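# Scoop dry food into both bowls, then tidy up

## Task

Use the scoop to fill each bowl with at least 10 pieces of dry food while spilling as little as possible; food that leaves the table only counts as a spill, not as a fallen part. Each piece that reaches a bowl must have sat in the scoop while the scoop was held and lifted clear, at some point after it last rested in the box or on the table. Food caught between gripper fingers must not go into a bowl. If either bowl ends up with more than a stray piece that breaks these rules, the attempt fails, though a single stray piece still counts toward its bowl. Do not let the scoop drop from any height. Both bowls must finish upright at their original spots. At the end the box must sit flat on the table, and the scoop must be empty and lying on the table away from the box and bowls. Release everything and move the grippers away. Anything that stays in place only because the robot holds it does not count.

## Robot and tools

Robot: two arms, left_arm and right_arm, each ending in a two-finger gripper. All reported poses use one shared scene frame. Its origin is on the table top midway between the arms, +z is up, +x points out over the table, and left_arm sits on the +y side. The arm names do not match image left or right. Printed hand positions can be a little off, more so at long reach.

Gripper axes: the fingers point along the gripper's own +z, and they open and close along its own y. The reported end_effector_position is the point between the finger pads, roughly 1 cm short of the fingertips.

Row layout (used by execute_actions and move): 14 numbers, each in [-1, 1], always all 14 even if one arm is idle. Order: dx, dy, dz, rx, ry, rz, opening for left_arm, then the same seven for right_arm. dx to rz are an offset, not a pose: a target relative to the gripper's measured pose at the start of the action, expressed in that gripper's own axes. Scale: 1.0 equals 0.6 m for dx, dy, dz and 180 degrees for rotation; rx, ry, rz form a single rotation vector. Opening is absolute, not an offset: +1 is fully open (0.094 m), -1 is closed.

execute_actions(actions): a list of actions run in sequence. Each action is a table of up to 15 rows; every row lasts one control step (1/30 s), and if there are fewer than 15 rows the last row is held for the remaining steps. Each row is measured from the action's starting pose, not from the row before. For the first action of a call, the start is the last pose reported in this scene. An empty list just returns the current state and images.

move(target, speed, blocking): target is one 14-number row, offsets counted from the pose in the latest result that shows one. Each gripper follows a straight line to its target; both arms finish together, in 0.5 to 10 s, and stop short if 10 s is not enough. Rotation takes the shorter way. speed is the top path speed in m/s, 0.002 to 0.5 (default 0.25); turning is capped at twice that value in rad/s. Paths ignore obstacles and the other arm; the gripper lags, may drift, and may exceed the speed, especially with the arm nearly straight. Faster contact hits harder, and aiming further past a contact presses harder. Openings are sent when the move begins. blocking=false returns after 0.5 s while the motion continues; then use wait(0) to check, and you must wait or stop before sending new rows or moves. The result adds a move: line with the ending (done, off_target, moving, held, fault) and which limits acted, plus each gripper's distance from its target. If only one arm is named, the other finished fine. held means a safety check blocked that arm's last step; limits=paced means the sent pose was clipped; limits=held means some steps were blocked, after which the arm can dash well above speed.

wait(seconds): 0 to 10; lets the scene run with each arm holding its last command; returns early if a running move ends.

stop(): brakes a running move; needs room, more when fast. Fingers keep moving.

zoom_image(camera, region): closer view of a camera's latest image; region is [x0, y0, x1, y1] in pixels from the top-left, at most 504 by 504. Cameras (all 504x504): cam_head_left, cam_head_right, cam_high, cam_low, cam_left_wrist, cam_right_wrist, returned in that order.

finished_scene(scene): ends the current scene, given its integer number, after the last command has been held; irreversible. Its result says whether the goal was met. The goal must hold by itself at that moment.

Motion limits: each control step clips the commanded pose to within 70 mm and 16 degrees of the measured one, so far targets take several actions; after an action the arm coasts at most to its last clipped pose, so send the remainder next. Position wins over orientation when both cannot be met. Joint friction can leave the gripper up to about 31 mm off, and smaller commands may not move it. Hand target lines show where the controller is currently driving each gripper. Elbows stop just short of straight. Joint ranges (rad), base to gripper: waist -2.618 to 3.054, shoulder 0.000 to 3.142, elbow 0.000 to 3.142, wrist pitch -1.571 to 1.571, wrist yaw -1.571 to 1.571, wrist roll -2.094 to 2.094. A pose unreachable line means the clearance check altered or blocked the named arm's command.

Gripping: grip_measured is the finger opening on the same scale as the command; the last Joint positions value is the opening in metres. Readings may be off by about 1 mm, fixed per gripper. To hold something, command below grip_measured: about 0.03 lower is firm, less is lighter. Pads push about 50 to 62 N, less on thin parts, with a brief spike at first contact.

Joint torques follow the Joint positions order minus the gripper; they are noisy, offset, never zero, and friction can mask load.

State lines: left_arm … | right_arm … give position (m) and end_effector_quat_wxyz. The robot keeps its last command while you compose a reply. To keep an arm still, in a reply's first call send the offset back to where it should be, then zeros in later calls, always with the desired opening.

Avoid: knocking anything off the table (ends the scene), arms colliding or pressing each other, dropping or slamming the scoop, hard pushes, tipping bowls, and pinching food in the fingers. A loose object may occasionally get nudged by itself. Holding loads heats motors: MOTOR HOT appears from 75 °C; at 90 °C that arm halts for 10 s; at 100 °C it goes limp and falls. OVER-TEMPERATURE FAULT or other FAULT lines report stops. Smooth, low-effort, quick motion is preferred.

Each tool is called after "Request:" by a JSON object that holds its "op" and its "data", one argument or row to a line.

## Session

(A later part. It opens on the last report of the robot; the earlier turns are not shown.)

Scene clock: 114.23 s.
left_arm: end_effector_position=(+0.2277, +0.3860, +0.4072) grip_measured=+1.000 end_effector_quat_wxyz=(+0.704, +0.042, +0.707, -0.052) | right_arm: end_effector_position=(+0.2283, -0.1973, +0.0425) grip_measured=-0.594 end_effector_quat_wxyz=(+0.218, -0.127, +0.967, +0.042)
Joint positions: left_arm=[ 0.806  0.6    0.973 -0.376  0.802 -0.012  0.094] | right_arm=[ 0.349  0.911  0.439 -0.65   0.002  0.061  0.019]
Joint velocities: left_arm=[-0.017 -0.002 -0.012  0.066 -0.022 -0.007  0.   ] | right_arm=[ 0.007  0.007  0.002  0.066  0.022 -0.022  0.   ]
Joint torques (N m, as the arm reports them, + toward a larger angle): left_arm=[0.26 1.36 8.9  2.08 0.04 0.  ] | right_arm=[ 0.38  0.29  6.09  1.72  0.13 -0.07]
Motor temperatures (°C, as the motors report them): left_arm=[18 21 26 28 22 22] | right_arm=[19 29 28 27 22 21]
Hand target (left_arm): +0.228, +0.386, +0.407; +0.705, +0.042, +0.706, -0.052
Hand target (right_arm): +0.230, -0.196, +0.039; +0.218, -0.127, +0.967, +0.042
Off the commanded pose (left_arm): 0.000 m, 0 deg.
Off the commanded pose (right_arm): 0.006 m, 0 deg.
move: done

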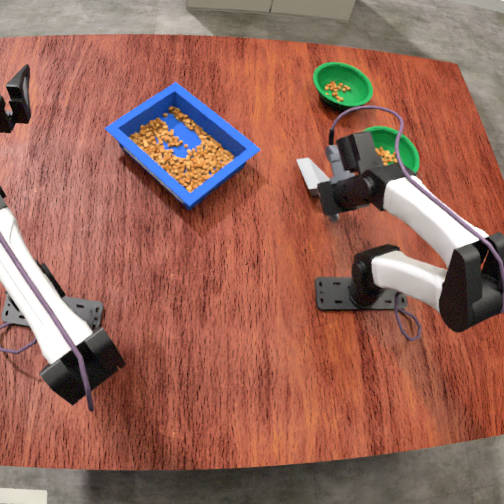

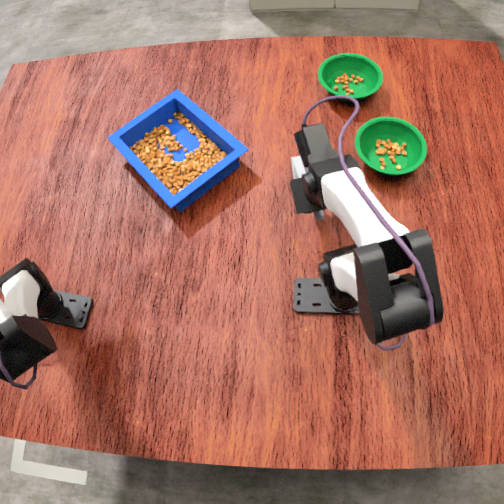

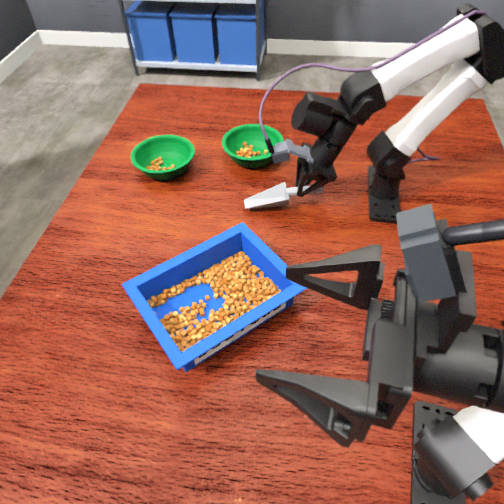

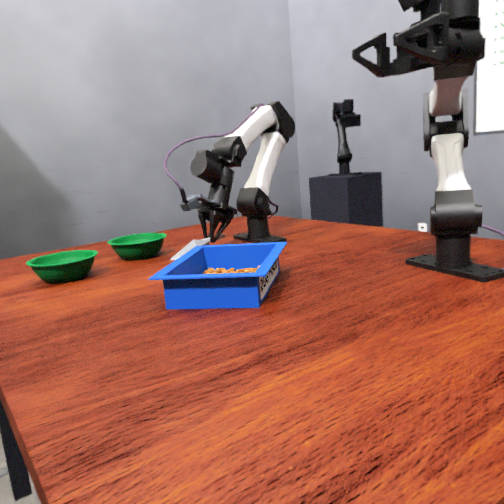

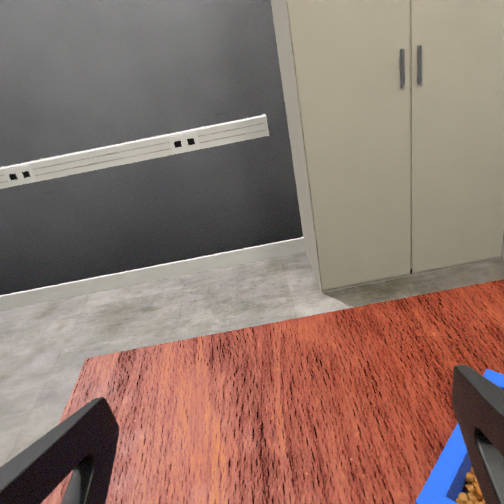

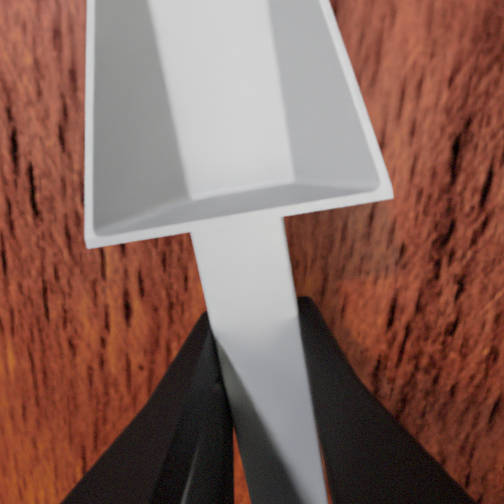

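Request:
{"op": "move", "data": {
  "target": [0,0,0,0,0,0,1,0.014,0,0.03,0,0,0,-0.66],
  "speed": 0.03
}}

Request:
{"op": "move", "data": {
  "target": [0,0,0,0,0,0,1,0,0,0,0,0,0,0.2]
}}

Request:
{"op": "move", "data": {
  "target": [0,0,0,0,0,0,1,-0.08,0,-0.3,0,0,0,0.2]
}}

Scene clock: 119.37 s.
left_arm: end_effector_position=(+0.2277, +0.3860, +0.4071) grip_measured=+1.000 end_effector_quat_wxyz=(+0.704, +0.042, +0.707, -0.052) | right_arm: end_effector_position=(+0.2272, -0.1977, +0.0273) grip_measured=-0.594 end_effector_quat_wxyz=(+0.220, -0.127, +0.966, +0.042)
Joint positions: left_arm=[ 0.806  0.6    0.973 -0.377  0.802 -0.012  0.094] | right_arm=[ 0.349  0.926  0.381 -0.574  0.002  0.061  0.019]
Joint velocities: left_arm=[-0.007 -0.002 -0.002 -0.007 -0.007  0.022  0.   ] | right_arm=[-0.002  0.002  0.012  0.037 -0.081  0.007  0.   ]
Joint torques (N m, as the arm reports them, + toward a larger angle): left_arm=[0.26 1.34 8.76 2.1  0.01 0.  ] | right_arm=[ 0.03  0.25  5.9   1.72  0.11 -0.11]
Motor temperatures (°C, as the motors report them): left_arm=[18 21 26 28 22 22] | right_arm=[19 28 28 27 22 21]
Hand target (left_arm): +0.228, +0.386, +0.407; +0.704, +0.042, +0.707, -0.052
Hand target (right_arm): +0.228, -0.197, +0.023; +0.219, -0.127, +0.967, +0.042
Off the commanded pose (left_arm): 0.000 m, 0 deg.
Off the commanded pose (right_arm): 0.005 m, 0 deg.
move: done

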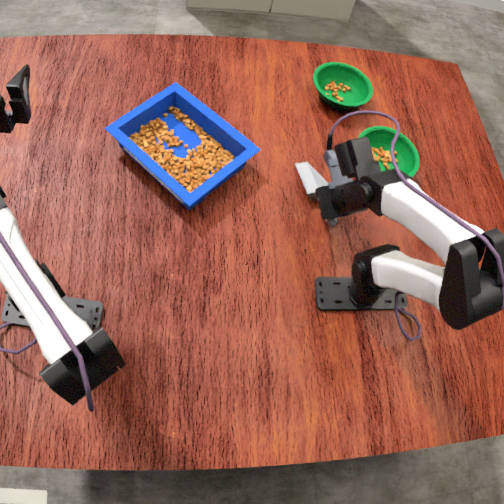

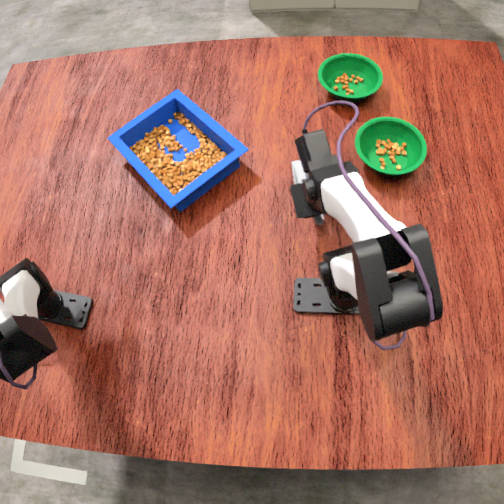

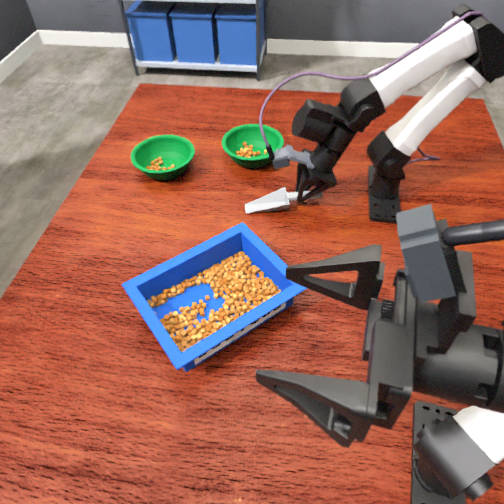

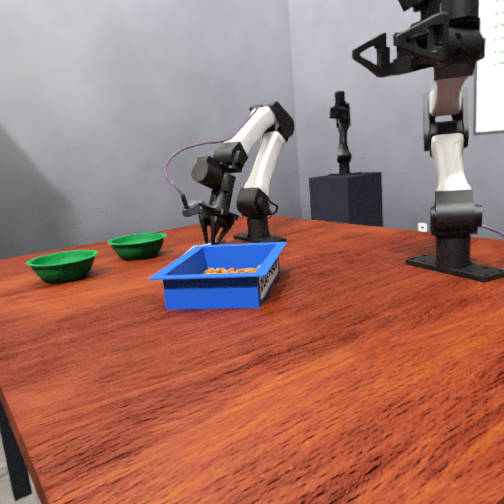

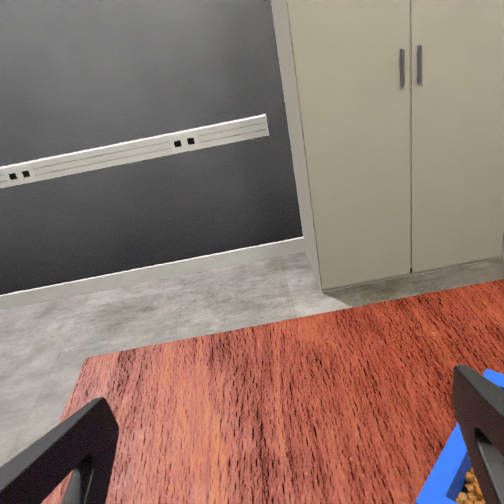

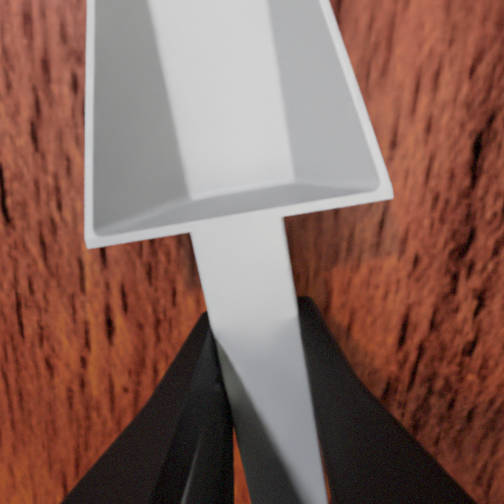

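Scene clock: 119.87 s.
left_arm: end_effector_position=(+0.2277, +0.3860, +0.4069) grip_measured=+1.000 end_effector_quat_wxyz=(+0.704, +0.042, +0.707, -0.052) | right_arm: end_effector_position=(+0.2272, -0.1977, +0.0273) grip_measured=+0.197 end_effector_quat_wxyz=(+0.220, -0.127, +0.966, +0.042)
Joint positions: left_arm=[ 0.806  0.6    0.973 -0.378  0.802 -0.012  0.094] | right_arm=[ 0.349  0.926  0.381 -0.574  0.002  0.061  0.056]
Joint velocities: left_arm=[ 0.002 -0.007 -0.002 -0.037 -0.051  0.022  0.   ] | right_arm=[ 0.002 -0.017 -0.022 -0.051  0.037  0.051 -0.   ]
Joint torques (N m, as the arm reports them, + toward a larger angle): left_arm=[ 0.22  1.29  8.78  2.14 -0.01  0.01] | right_arm=[-0.12 -1.42  6.68  1.44  0.1  -0.13]
Motor temperatures (°C, as the motors report them): left_arm=[18 21 26 28 22 22] | right_arm=[19 28 28 27 22 21]
Hand target (left_arm): +0.228, +0.386, +0.407; +0.704, +0.042, +0.707, -0.052
Hand target (right_arm): +0.227, -0.198, +0.027; +0.219, -0.127, +0.966, +0.042
Off the commanded pose (left_arm): 0.000 m, 0 deg.
Off the commanded pose (right_arm): 0.000 m, 0 deg.
move: done

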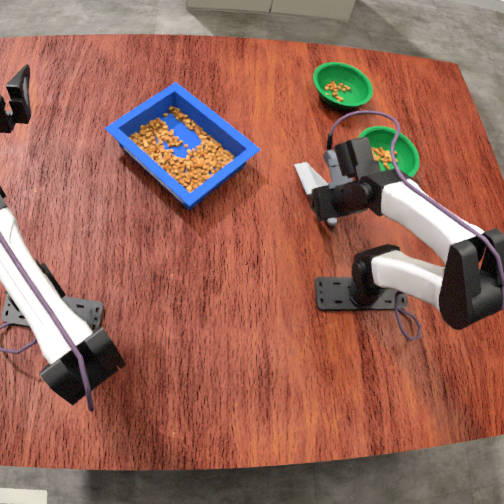

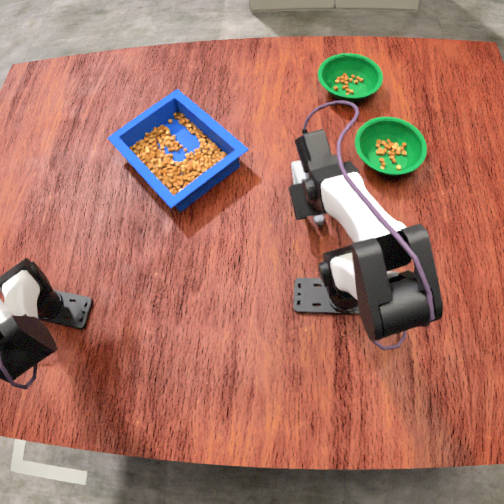

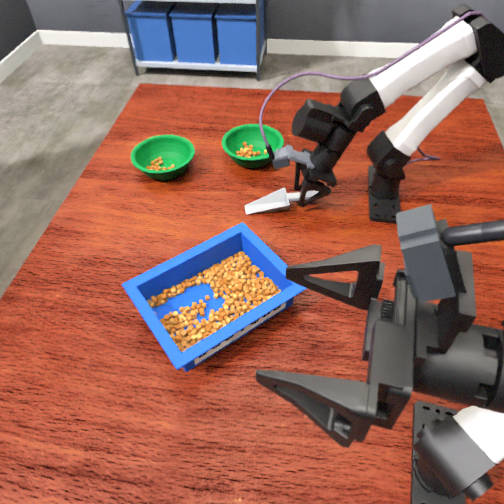

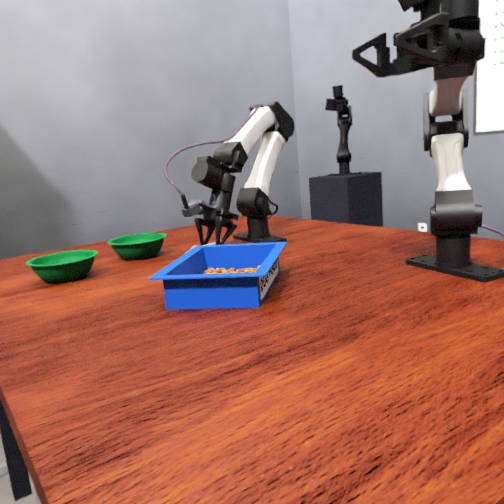

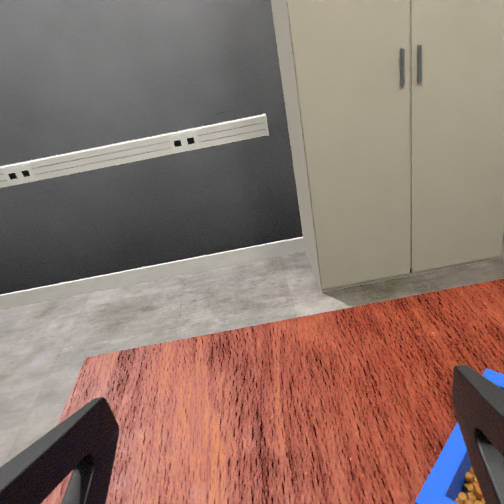

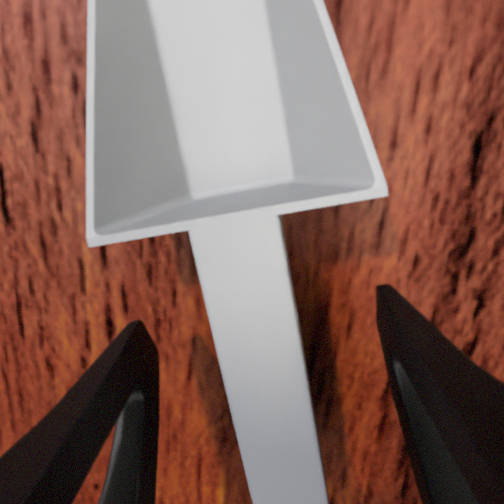

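Scene clock: 121.33 s.
left_arm: end_effector_position=(+0.2277, +0.3860, +0.4067) grip_measured=+1.000 end_effector_quat_wxyz=(+0.704, +0.041, +0.707, -0.053) | right_arm: end_effector_position=(+0.1959, -0.2082, +0.2113) grip_measured=+0.197 end_effector_quat_wxyz=(+0.228, -0.127, +0.964, +0.044)
Joint positions: left_arm=[ 0.806  0.6    0.973 -0.379  0.802 -0.012  0.094] | right_arm=[ 0.349  0.839  1.098 -1.361  0.002  0.061  0.056]
Joint velocities: left_arm=[ 0.012 -0.017 -0.007 -0.125 -0.007 -0.022  0.   ] | right_arm=[ 0.017  0.002  0.007  0.051  0.007  0.022 -0.   ]
Joint torques (N m, as the arm reports them, + toward a larger angle): left_arm=[0.35 1.33 8.79 2.1  0.   0.04] | right_arm=[-0.29  1.92  6.73  1.39  0.09 -0.15]
Motor temperatures (°C, as the motors report them): left_arm=[18 21 26 28 22 22] | right_arm=[19 28 28 27 22 21]
Hand target (left_arm): +0.228, +0.386, +0.407; +0.704, +0.042, +0.707, -0.053
Hand target (right_arm): +0.196, -0.208, +0.210; +0.220, -0.127, +0.966, +0.042
Off the commanded pose (left_arm): 0.000 m, 0 deg.
Off the commanded pose (right_arm): 0.004 m, 1 deg.
move: done

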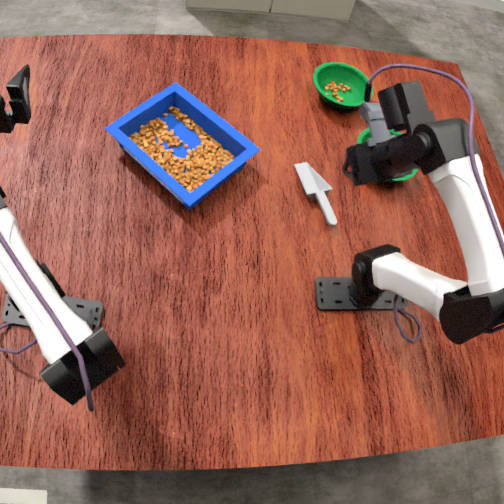

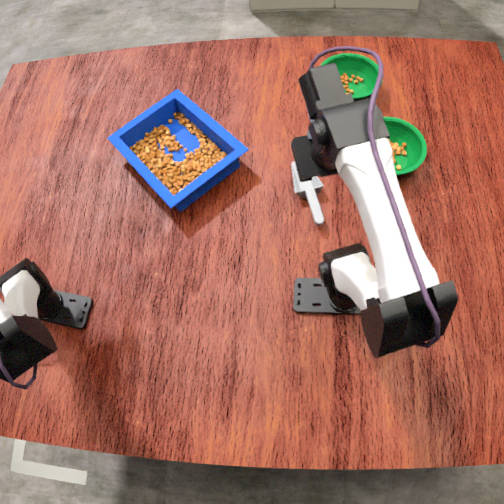

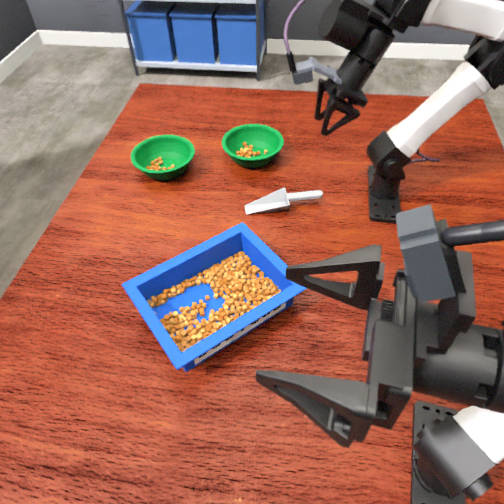

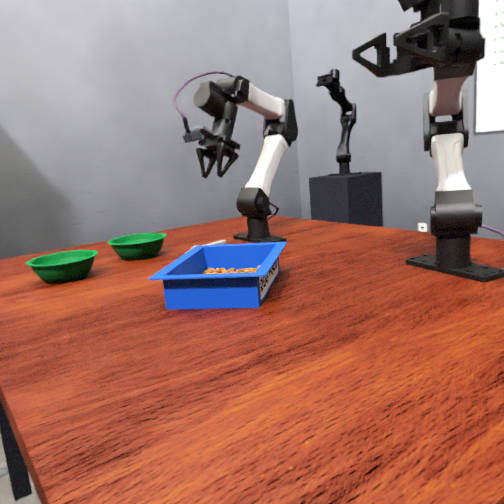

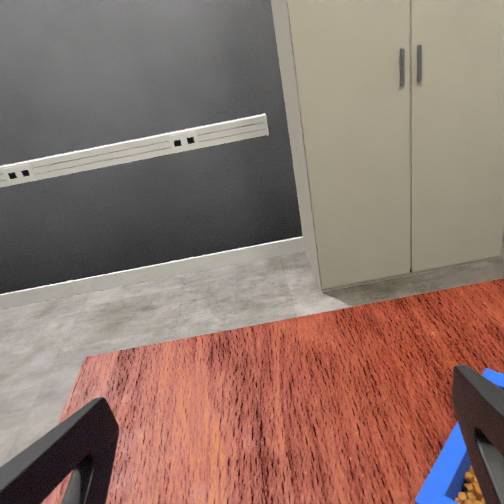

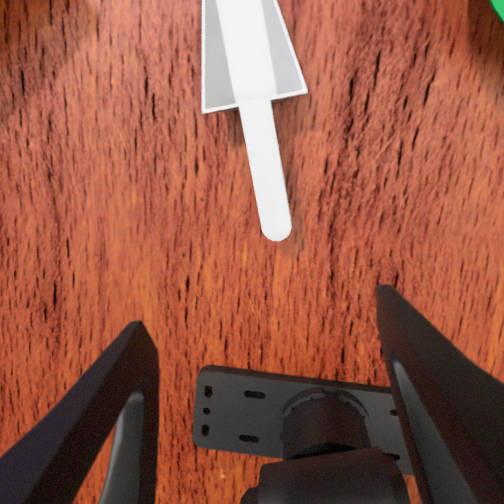

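Request:
{"op": "finished_scene", "data": {
  "scene": 1
}}

The scene is finished: the task was done.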